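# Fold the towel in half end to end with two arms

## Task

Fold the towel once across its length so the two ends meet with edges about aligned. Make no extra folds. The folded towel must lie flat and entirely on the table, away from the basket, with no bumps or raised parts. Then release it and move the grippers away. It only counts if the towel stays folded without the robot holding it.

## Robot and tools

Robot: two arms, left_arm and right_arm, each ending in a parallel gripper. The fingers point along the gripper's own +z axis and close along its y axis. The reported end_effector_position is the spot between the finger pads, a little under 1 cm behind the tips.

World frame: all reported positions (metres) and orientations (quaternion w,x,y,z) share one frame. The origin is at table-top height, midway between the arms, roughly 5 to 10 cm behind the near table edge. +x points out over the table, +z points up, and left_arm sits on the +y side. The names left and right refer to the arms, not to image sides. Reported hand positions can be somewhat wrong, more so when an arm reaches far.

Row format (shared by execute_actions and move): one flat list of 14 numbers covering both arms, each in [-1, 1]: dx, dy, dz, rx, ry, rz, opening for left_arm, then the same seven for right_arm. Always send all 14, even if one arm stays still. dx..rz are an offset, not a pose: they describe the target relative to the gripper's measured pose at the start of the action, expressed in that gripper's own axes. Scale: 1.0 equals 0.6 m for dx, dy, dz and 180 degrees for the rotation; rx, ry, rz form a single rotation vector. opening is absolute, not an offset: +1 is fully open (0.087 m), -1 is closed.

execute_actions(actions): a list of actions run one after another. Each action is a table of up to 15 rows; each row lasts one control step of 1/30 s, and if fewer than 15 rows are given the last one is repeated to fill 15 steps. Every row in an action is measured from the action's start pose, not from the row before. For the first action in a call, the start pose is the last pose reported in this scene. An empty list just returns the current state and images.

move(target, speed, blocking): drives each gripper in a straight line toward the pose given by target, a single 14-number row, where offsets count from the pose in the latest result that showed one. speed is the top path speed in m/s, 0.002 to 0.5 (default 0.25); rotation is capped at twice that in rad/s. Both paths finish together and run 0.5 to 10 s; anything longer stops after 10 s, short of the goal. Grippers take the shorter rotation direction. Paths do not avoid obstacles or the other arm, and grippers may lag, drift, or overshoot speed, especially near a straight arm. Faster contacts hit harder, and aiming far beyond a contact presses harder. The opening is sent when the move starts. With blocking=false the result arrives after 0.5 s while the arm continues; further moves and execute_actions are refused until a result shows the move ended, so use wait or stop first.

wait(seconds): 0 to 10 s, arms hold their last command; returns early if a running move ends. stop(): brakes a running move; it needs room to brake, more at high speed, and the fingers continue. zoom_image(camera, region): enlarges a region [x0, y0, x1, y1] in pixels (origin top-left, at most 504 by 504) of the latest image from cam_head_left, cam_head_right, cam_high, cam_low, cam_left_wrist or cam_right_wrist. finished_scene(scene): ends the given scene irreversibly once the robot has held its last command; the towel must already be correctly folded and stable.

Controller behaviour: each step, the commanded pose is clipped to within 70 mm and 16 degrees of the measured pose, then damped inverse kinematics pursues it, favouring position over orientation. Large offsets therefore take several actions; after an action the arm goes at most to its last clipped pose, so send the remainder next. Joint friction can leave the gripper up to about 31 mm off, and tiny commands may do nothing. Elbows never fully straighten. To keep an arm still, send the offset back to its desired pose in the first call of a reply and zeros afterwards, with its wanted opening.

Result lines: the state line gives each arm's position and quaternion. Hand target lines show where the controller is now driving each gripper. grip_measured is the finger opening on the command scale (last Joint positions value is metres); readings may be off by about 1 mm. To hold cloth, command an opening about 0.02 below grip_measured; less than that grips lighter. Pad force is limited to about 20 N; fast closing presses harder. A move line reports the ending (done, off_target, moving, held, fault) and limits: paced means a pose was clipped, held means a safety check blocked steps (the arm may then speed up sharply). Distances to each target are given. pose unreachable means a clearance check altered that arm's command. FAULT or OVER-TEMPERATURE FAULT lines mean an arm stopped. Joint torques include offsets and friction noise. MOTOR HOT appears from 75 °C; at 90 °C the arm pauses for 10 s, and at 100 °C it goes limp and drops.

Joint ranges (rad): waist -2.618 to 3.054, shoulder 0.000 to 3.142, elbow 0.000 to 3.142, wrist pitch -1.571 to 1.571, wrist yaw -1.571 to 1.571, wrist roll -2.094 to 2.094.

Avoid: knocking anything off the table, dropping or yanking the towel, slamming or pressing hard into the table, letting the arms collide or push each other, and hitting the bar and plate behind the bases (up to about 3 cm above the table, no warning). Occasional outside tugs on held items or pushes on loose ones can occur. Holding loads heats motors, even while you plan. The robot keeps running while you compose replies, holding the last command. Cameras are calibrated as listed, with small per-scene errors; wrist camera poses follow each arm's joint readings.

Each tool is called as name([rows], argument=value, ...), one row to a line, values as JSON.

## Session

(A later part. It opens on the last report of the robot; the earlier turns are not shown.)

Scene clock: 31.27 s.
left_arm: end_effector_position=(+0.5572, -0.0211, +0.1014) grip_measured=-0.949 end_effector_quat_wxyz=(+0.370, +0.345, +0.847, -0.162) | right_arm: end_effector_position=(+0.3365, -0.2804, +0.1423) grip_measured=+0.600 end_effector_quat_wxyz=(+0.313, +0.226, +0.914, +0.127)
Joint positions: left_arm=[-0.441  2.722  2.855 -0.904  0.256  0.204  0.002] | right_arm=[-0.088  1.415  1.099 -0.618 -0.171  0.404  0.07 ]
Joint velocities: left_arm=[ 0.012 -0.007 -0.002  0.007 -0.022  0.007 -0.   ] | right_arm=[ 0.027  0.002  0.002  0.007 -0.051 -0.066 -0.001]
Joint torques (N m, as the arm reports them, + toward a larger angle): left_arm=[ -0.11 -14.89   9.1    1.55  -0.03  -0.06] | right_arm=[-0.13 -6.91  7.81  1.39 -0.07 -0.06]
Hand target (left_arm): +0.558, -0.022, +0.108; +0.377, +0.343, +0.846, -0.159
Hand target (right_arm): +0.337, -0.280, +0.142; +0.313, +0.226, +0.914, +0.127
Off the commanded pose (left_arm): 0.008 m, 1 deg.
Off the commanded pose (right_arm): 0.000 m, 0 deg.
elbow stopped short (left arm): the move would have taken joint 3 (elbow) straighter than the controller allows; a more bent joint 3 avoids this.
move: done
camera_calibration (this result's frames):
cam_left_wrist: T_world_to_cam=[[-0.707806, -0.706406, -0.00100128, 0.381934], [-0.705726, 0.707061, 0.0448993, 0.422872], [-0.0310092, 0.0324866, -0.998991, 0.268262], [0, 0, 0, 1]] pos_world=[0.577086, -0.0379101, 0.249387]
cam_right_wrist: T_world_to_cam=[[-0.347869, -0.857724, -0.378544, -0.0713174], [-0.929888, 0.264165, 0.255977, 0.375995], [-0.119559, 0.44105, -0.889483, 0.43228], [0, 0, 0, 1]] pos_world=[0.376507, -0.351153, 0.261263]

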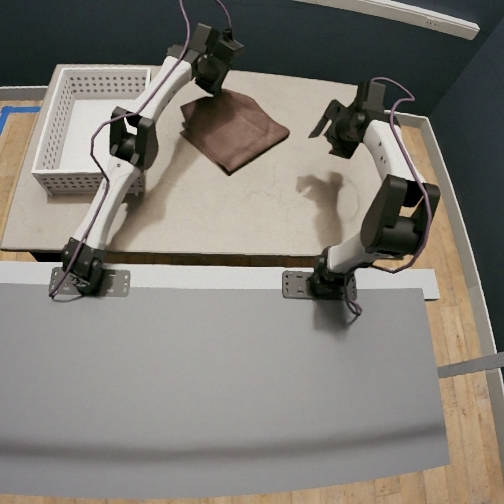

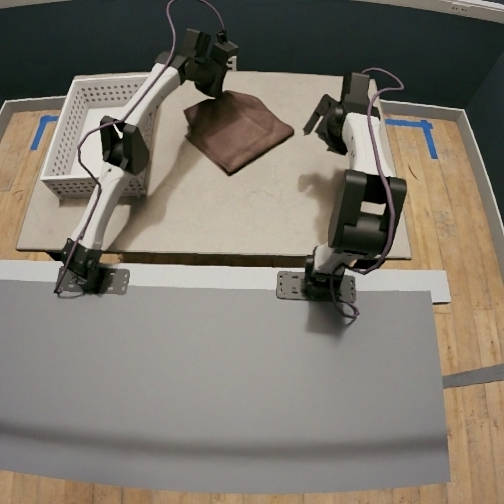

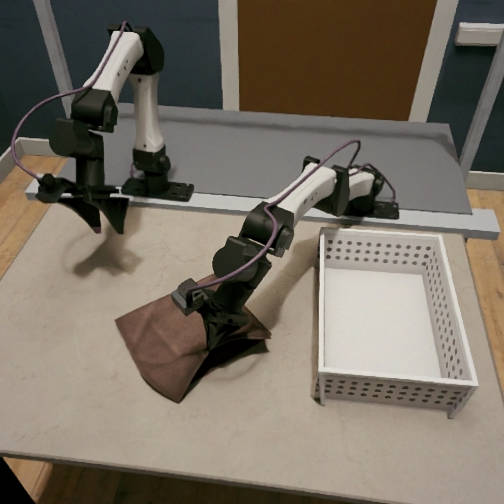

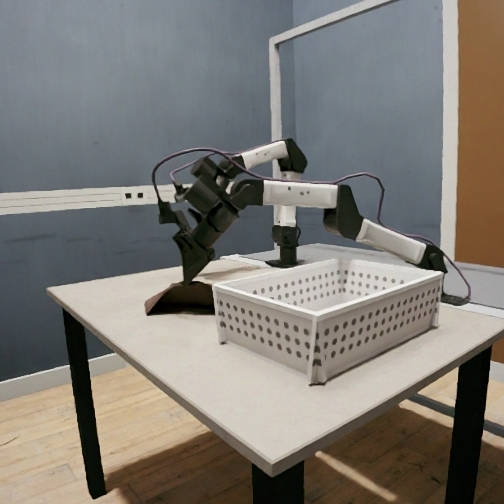

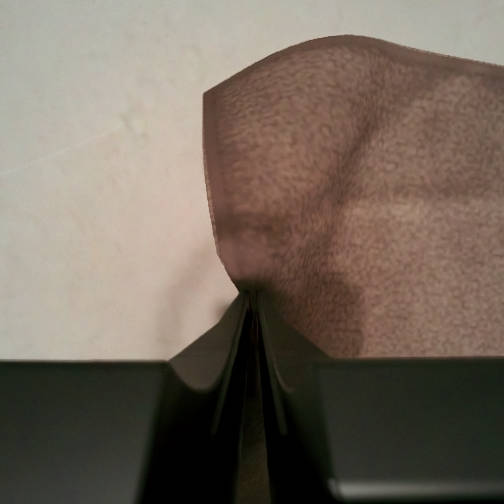

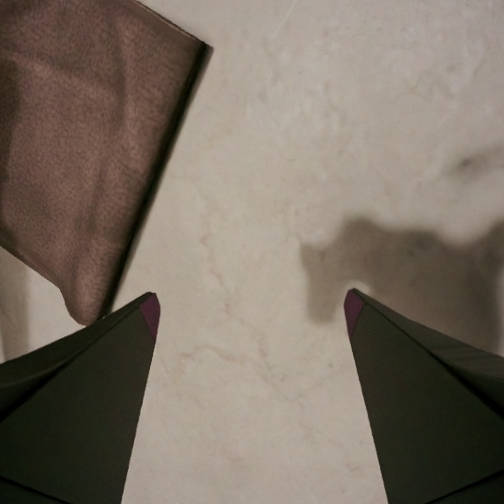

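move(target=[0.055,-0.03,0.05,0,0,0,-1,0,0,0,0,0,0,0.6], speed=0.06)

move(target=[0,0,0,0,0,0,0.3,0,0,0,0,0,0,0.6])

move(target=[-0.05,0,-0.3,0,0,0,0.3,0,0,0,0,0,0,0.6], speed=0.2)

Scene clock: 33.50 s.
left_arm: end_effector_position=(+0.5482, -0.0326, +0.0532) grip_measured=-0.949 end_effector_quat_wxyz=(+0.367, +0.346, +0.848, -0.163) | right_arm: end_effector_position=(+0.3365, -0.2804, +0.1423) grip_measured=+0.600 end_effector_quat_wxyz=(+0.313, +0.226, +0.914, +0.127)
Joint positions: left_arm=[-0.467  2.572  2.37  -0.572  0.241  0.186  0.002] | right_arm=[-0.088  1.415  1.099 -0.618 -0.171  0.404  0.07 ]
Joint velocities: left_arm=[-0.002 -0.002  0.017 -0.007 -0.051 -0.022  0.001] | right_arm=[-0.002 -0.012 -0.002  0.022  0.007 -0.022 -0.   ]
Joint torques (N m, as the arm reports them, + toward a larger angle): left_arm=[ -0.21 -16.34   5.37   1.77  -0.03  -0.07] | right_arm=[-0.14 -6.91  7.8   1.39 -0.07 -0.06]
Hand target (left_arm): +0.545, -0.035, +0.058; +0.370, +0.345, +0.847, -0.162
Hand target (right_arm): +0.337, -0.280, +0.142; +0.313, +0.226, +0.914, +0.127
Off the commanded pose (left_arm): 0.006 m, 0 deg.
Off the commanded pose (right_arm): 0.000 m, 0 deg.
move: done
camera_calibration (this result's frames):
cam_left_wrist: T_world_to_cam=[[-0.709605, -0.704594, 0.00267269, 0.368267], [-0.703577, 0.708775, 0.0511606, 0.425369], [-0.0379418, 0.0344234, -0.998687, 0.224031], [0, 0, 0, 1]] pos_world=[0.569105, -0.0497241, 0.200991]
cam_right_wrist: T_world_to_cam=[[-0.347869, -0.857724, -0.378544, -0.0713174], [-0.929888, 0.264165, 0.255977, 0.375995], [-0.119559, 0.44105, -0.889483, 0.43228], [0, 0, 0, 1]] pos_world=[0.376507, -0.351153, 0.261263]

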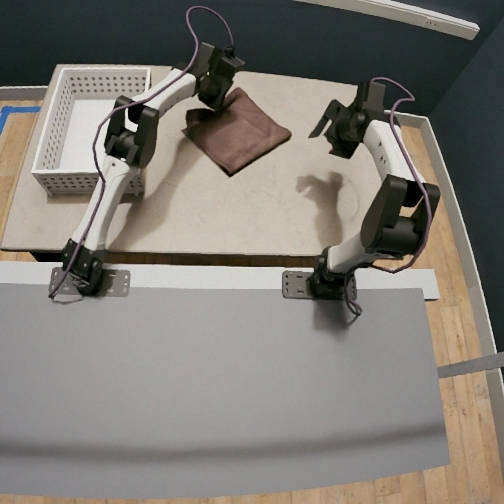

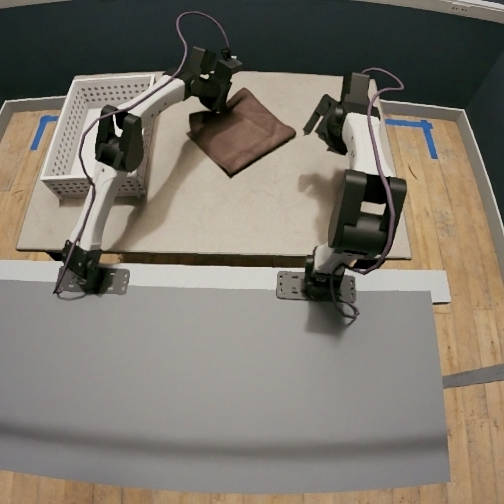

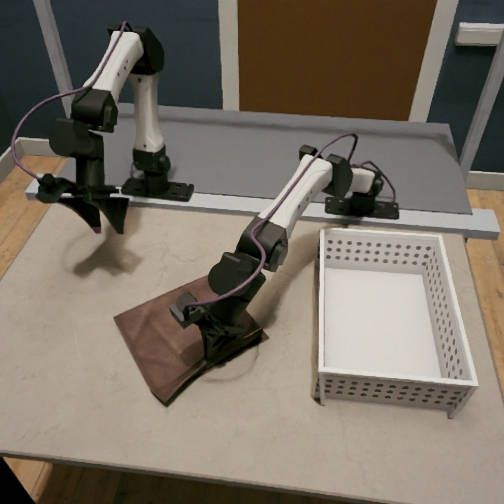

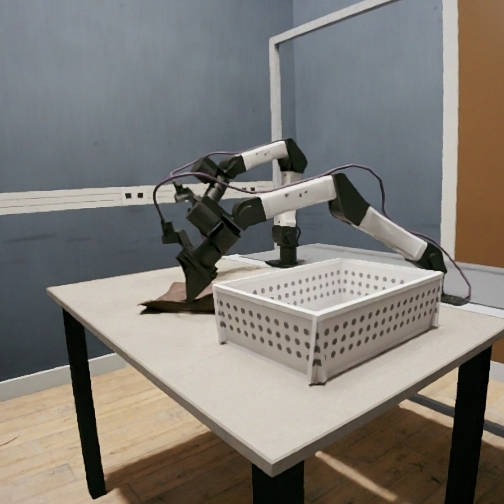

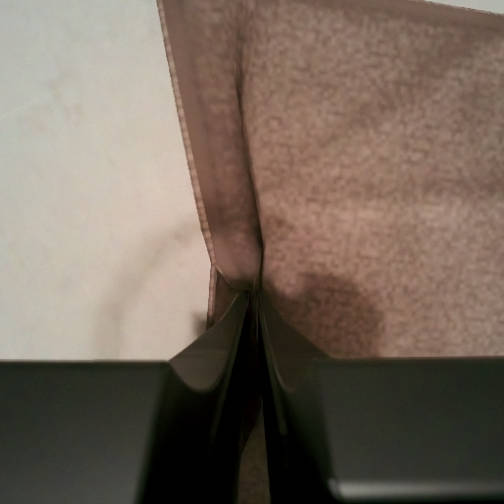

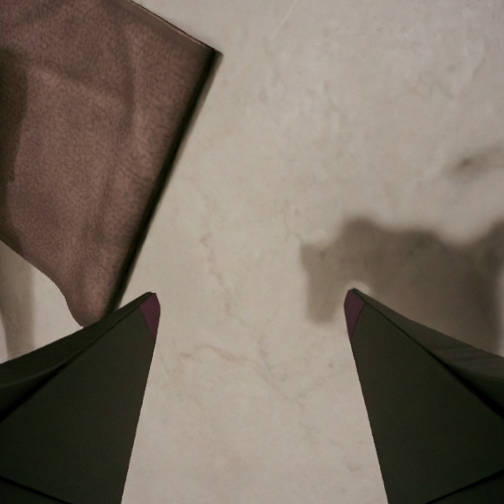

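Scene clock: 34.00 s.
left_arm: end_effector_position=(+0.5482, -0.0326, +0.0532) grip_measured=+0.300 end_effector_quat_wxyz=(+0.367, +0.346, +0.848, -0.163) | right_arm: end_effector_position=(+0.3365, -0.2804, +0.1423) grip_measured=+0.600 end_effector_quat_wxyz=(+0.313, +0.226, +0.914, +0.127)
Joint positions: left_arm=[-0.467  2.572  2.37  -0.572  0.241  0.186  0.057] | right_arm=[-0.088  1.415  1.099 -0.618 -0.171  0.404  0.07 ]
Joint velocities: left_arm=[ 0.002 -0.017 -0.007 -0.051 -0.066  0.022  0.   ] | right_arm=[-0.002  0.017  0.017 -0.022 -0.066 -0.037 -0.001]
Joint torques (N m, as the arm reports them, + toward a larger angle): left_arm=[  0.3  -14.67   7.58   1.61   0.06   0.01] | right_arm=[-0.13 -6.92  7.81  1.4  -0.07 -0.05]
Hand target (left_arm): +0.548, -0.033, +0.053; +0.367, +0.346, +0.848, -0.163
Hand target (right_arm): +0.337, -0.280, +0.142; +0.313, +0.226, +0.914, +0.127
Off the commanded pose (left_arm): 0.000 m, 0 deg.
Off the commanded pose (right_arm): 0.000 m, 0 deg.
move: done
camera_calibration (this result's frames):
cam_left_wrist: T_world_to_cam=[[-0.709605, -0.704594, 0.00267269, 0.368267], [-0.703577, 0.708775, 0.0511606, 0.425369], [-0.0379418, 0.0344234, -0.998687, 0.224031], [0, 0, 0, 1]] pos_world=[0.569105, -0.0497241, 0.200991]
cam_right_wrist: T_world_to_cam=[[-0.347869, -0.857724, -0.378544, -0.0713174], [-0.929888, 0.264165, 0.255977, 0.375995], [-0.119559, 0.44105, -0.889483, 0.43228], [0, 0, 0, 1]] pos_world=[0.376507, -0.351153, 0.261263]

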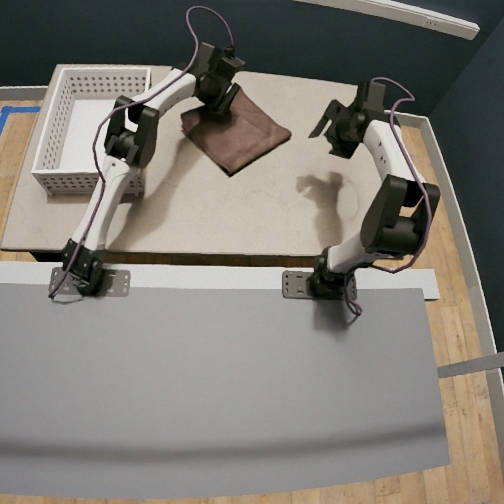

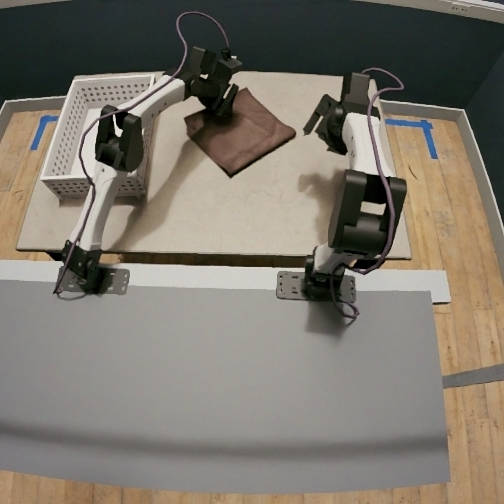

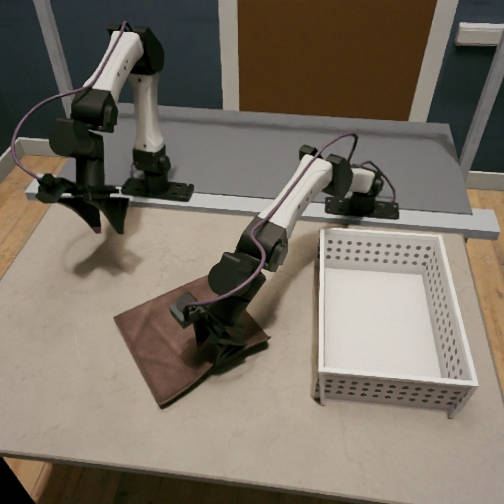

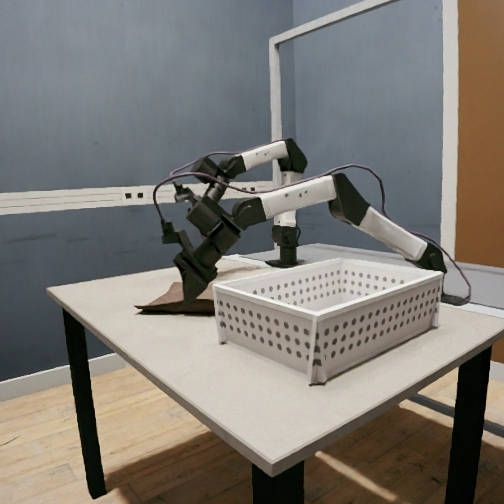

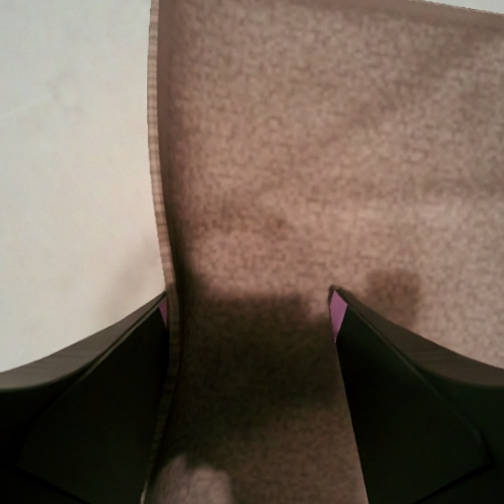

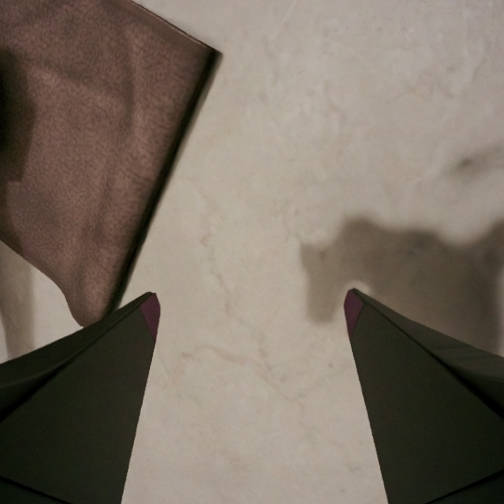

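Scene clock: 35.50 s.
left_arm: end_effector_position=(+0.4751, +0.0438, +0.2039) grip_measured=+0.300 end_effector_quat_wxyz=(+0.378, +0.345, +0.843, -0.161) | right_arm: end_effector_position=(+0.3365, -0.2804, +0.1423) grip_measured=+0.600 end_effector_quat_wxyz=(+0.313, +0.226, +0.914, +0.127)
Joint positions: left_arm=[-0.391  2.082  2.122 -0.803  0.29   0.242  0.057] | right_arm=[-0.088  1.415  1.099 -0.618 -0.171  0.404  0.07 ]
Joint velocities: left_arm=[ 0.007 -0.017  0.012 -0.037  0.022  0.022  0.001] | right_arm=[-0.007 -0.002  0.002  0.022  0.022  0.007  0.001]
Joint torques (N m, as the arm reports them, + toward a larger angle): left_arm=[  0.71 -12.12   5.42   1.51   0.17   0.08] | right_arm=[-0.13 -6.91  7.8   1.4  -0.07 -0.05]
Hand target (left_arm): +0.470, +0.048, +0.198; +0.367, +0.346, +0.848, -0.162
Hand target (right_arm): +0.337, -0.280, +0.142; +0.313, +0.226, +0.914, +0.127
Off the commanded pose (left_arm): 0.009 m, 1 deg.
Off the commanded pose (right_arm): 0.000 m, 0 deg.
move: done
camera_calibration (this result's frames):
cam_left_wrist: T_world_to_cam=[[-0.707402, -0.70674, -0.0100346, 0.371403], [-0.706686, 0.706939, 0.0288419, 0.318241], [-0.0132899, 0.0274941, -0.999534, 0.357868], [0, 0, 0, 1]] pos_world=[0.492384, 0.0276691, 0.352249]
cam_right_wrist: T_world_to_cam=[[-0.347869, -0.857724, -0.378544, -0.0713174], [-0.929888, 0.264165, 0.255977, 0.375995], [-0.119559, 0.44105, -0.889483, 0.43228], [0, 0, 0, 1]] pos_world=[0.376507, -0.351153, 0.261263]

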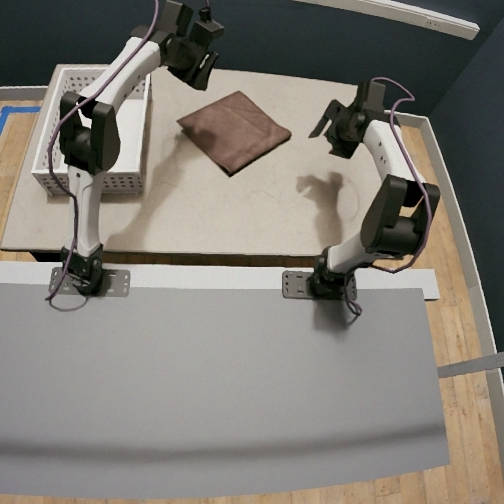

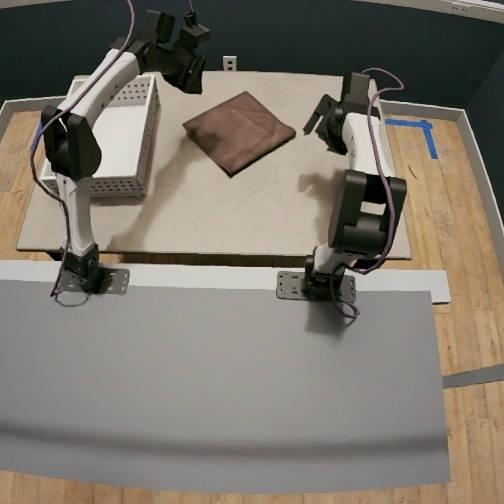

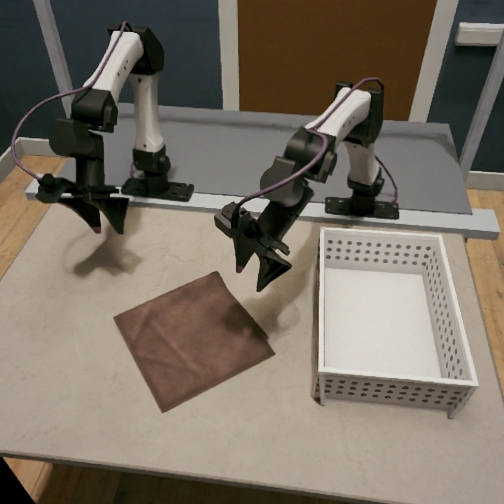

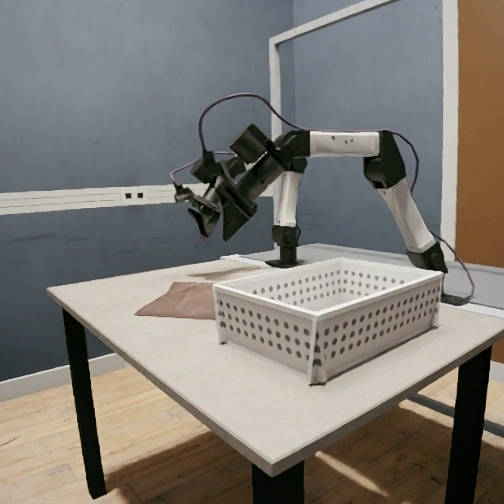

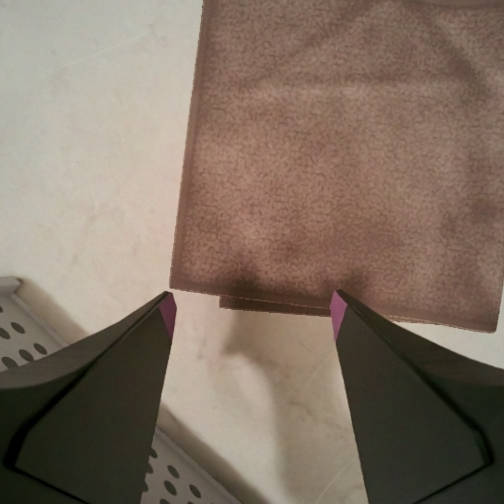

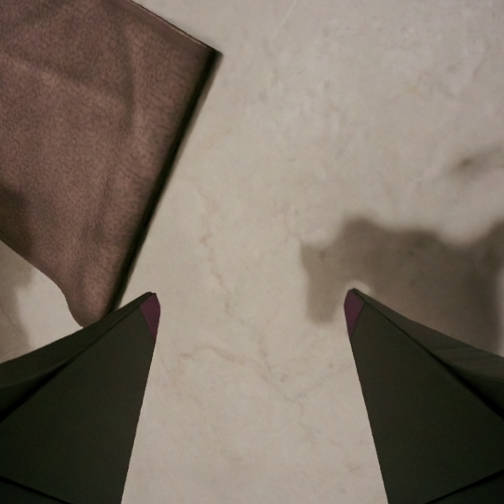

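move(target=[0.1,0.08,0.273,0.026,0,0.023,-0.2,0.035,-0.2,-0.12,0,0,0,0.6], speed=0.15)

move(target=[0.04,0,0.03,0,0,0,-0.2,0,0,0,0,0,0,0.6], speed=0.05)

Scene clock: 38.70 s.
left_arm: end_effector_position=(+0.5604, +0.0166, +0.0434) grip_measured=-0.200 end_effector_quat_wxyz=(+0.359, +0.391, +0.828, -0.180) | right_arm: end_effector_position=(+0.2403, -0.3801, +0.1411) grip_measured=+0.600 end_effector_quat_wxyz=(+0.310, +0.230, +0.914, +0.126)
Joint positions: left_arm=[-0.359  2.55   2.297 -0.567  0.388  0.348  0.035] | right_arm=[-0.611  1.249  1.008 -0.843 -0.45  -0.054  0.07 ]
Joint velocities: left_arm=[-0.002  0.007  0.012 -0.022 -0.037  0.051  0.   ] | right_arm=[ 0.002  0.002 -0.002  0.007 -0.037 -0.037  0.   ]
Joint torques (N m, as the arm reports them, + toward a larger angle): left_arm=[  1.04 -14.18   9.54   1.58   0.18   0.07] | right_arm=[-1.05 -6.22  6.79  1.12 -0.42 -0.15]
Hand target (left_arm): +0.567, +0.018, +0.050; +0.370, +0.391, +0.823, -0.181
Hand target (right_arm): +0.237, -0.379, +0.142; +0.314, +0.227, +0.913, +0.129
Off the commanded pose (left_arm): 0.009 m, 1 deg.
Off the commanded pose (right_arm): 0.004 m, 1 deg.
move: done
camera_calibration (this result's frames):
cam_left_wrist: T_world_to_cam=[[-0.779443, -0.626471, -0.00187733, 0.449634], [-0.625776, 0.77843, 0.0495166, 0.354904], [-0.0295593, 0.0397701, -0.998772, 0.208248], [0, 0, 0, 1]] pos_world=[0.57871, -0.00286729, 0.191262]
cam_right_wrist: T_world_to_cam=[[-0.356431, -0.854364, -0.378179, -0.187497], [-0.926396, 0.270553, 0.261901, 0.31392], [-0.121441, 0.443693, -0.887913, 0.464936], [0, 0, 0, 1]] pos_world=[0.280447, -0.451411, 0.2597]

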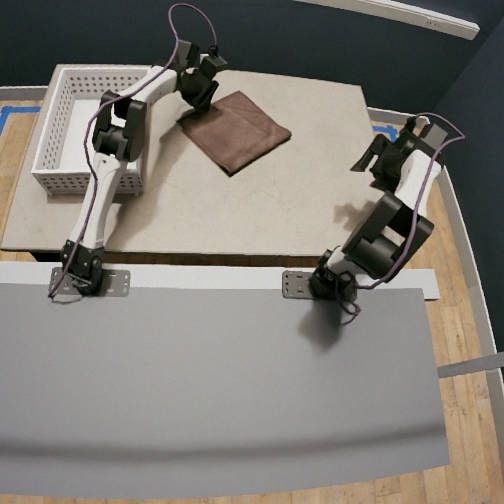

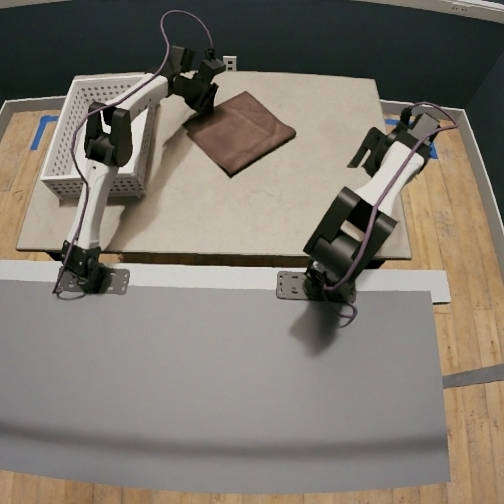

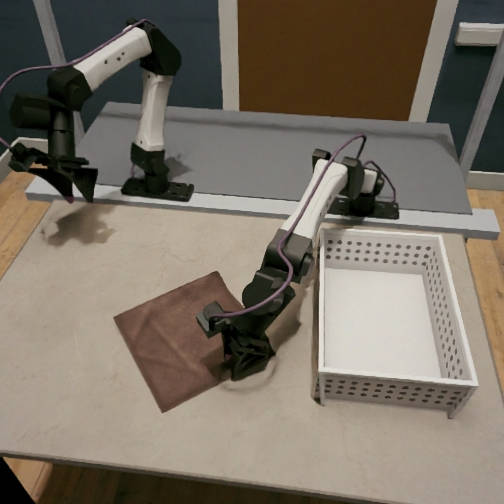

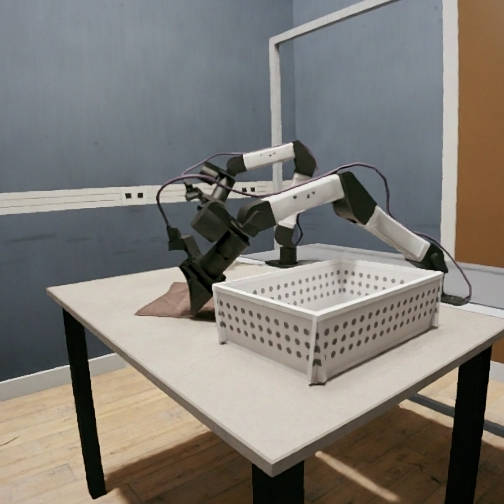

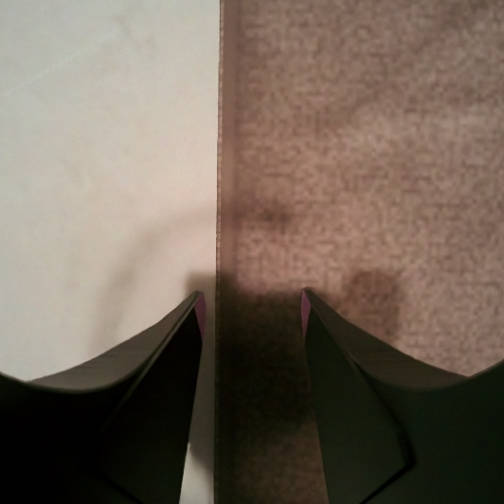

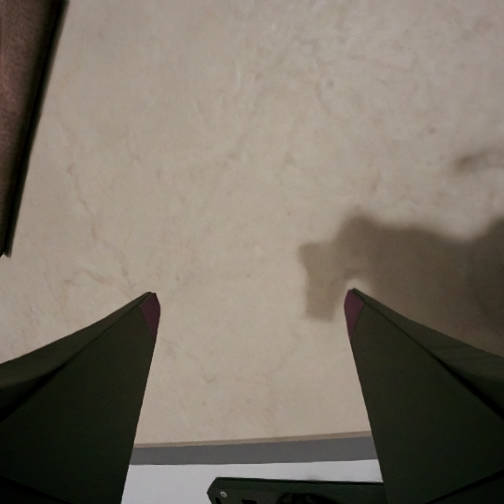

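Scene clock: 39.63 s.
left_arm: end_effector_position=(+0.5663, +0.0132, +0.0329) grip_measured=-0.200 end_effector_quat_wxyz=(+0.379, +0.393, +0.818, -0.183) | right_arm: end_effector_position=(+0.2403, -0.3801, +0.1411) grip_measured=+0.600 end_effector_quat_wxyz=(+0.310, +0.230, +0.914, +0.126)
Joint positions: left_arm=[-0.359  2.542  2.214 -0.446  0.396  0.348  0.035] | right_arm=[-0.611  1.249  1.008 -0.843 -0.45  -0.054  0.07 ]
Joint velocities: left_arm=[ 0.007 -0.002  0.012 -0.095 -0.022 -0.022 -0.001] | right_arm=[ 0.002 -0.017 -0.012  0.007  0.022  0.022  0.001]
Joint torques (N m, as the arm reports them, + toward a larger angle): left_arm=[  0.34 -13.99   4.47   1.49   0.02  -0.08] | right_arm=[-0.13 -4.83  7.56  1.17 -0.26 -0.05]
Hand target (left_arm): +0.558, +0.019, +0.014; +0.359, +0.391, +0.828, -0.180
Hand target (right_arm): +0.240, -0.380, +0.141; +0.310, +0.230, +0.914, +0.126
Off the commanded pose (left_arm): 0.022 m, 3 deg.
Off the commanded pose (right_arm): 0.000 m, 0 deg.
move: off_target (left_arm)
camera_calibration (this result's frames):
cam_left_wrist: T_world_to_cam=[[-0.782506, -0.622337, -0.0195244, 0.454315], [-0.622552, 0.782544, 0.00736541, 0.361256], [0.0106949, 0.0179184, -0.999782, 0.175545], [0, 0, 0, 1]] pos_world=[0.578527, -0.00310691, 0.181716]
cam_right_wrist: T_world_to_cam=[[-0.356165, -0.854559, -0.377987, -0.187678], [-0.926485, 0.270341, 0.261805, 0.313875], [-0.121542, 0.443445, -0.888022, 0.464882], [0, 0, 0, 1]] pos_world=[0.280459, -0.451385, 0.259712]

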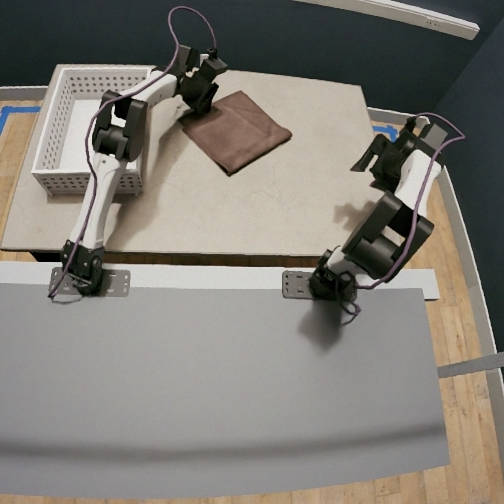

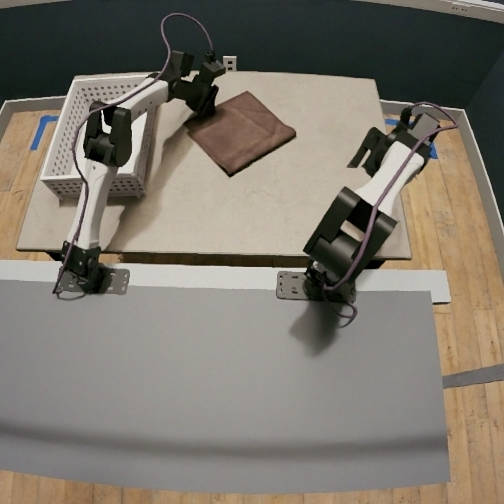

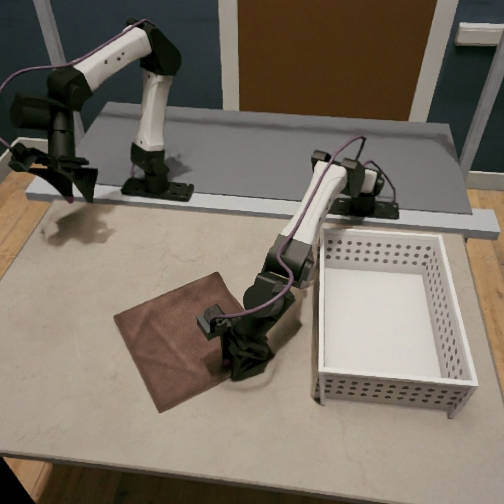

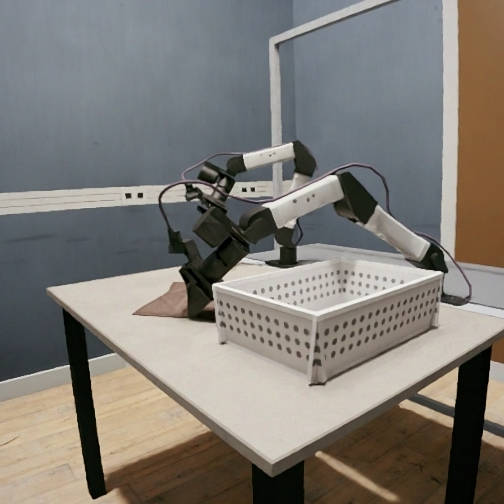

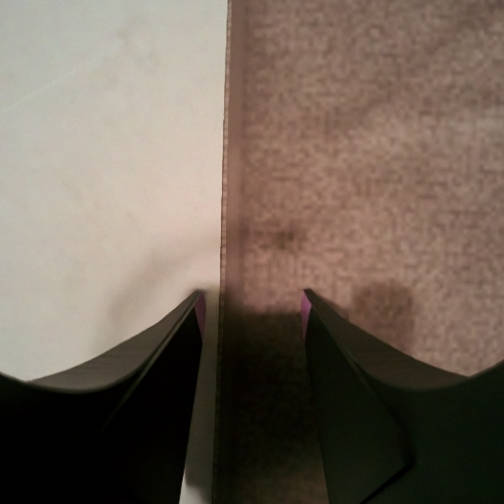

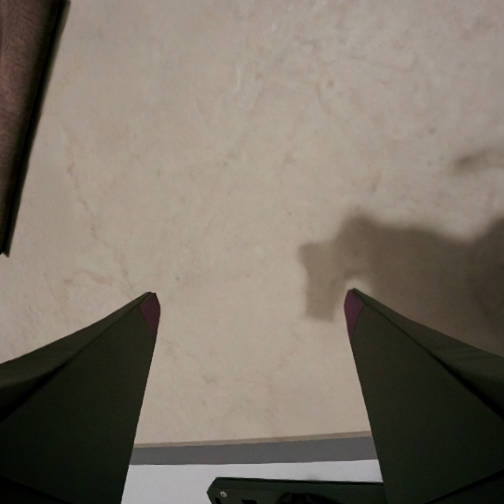

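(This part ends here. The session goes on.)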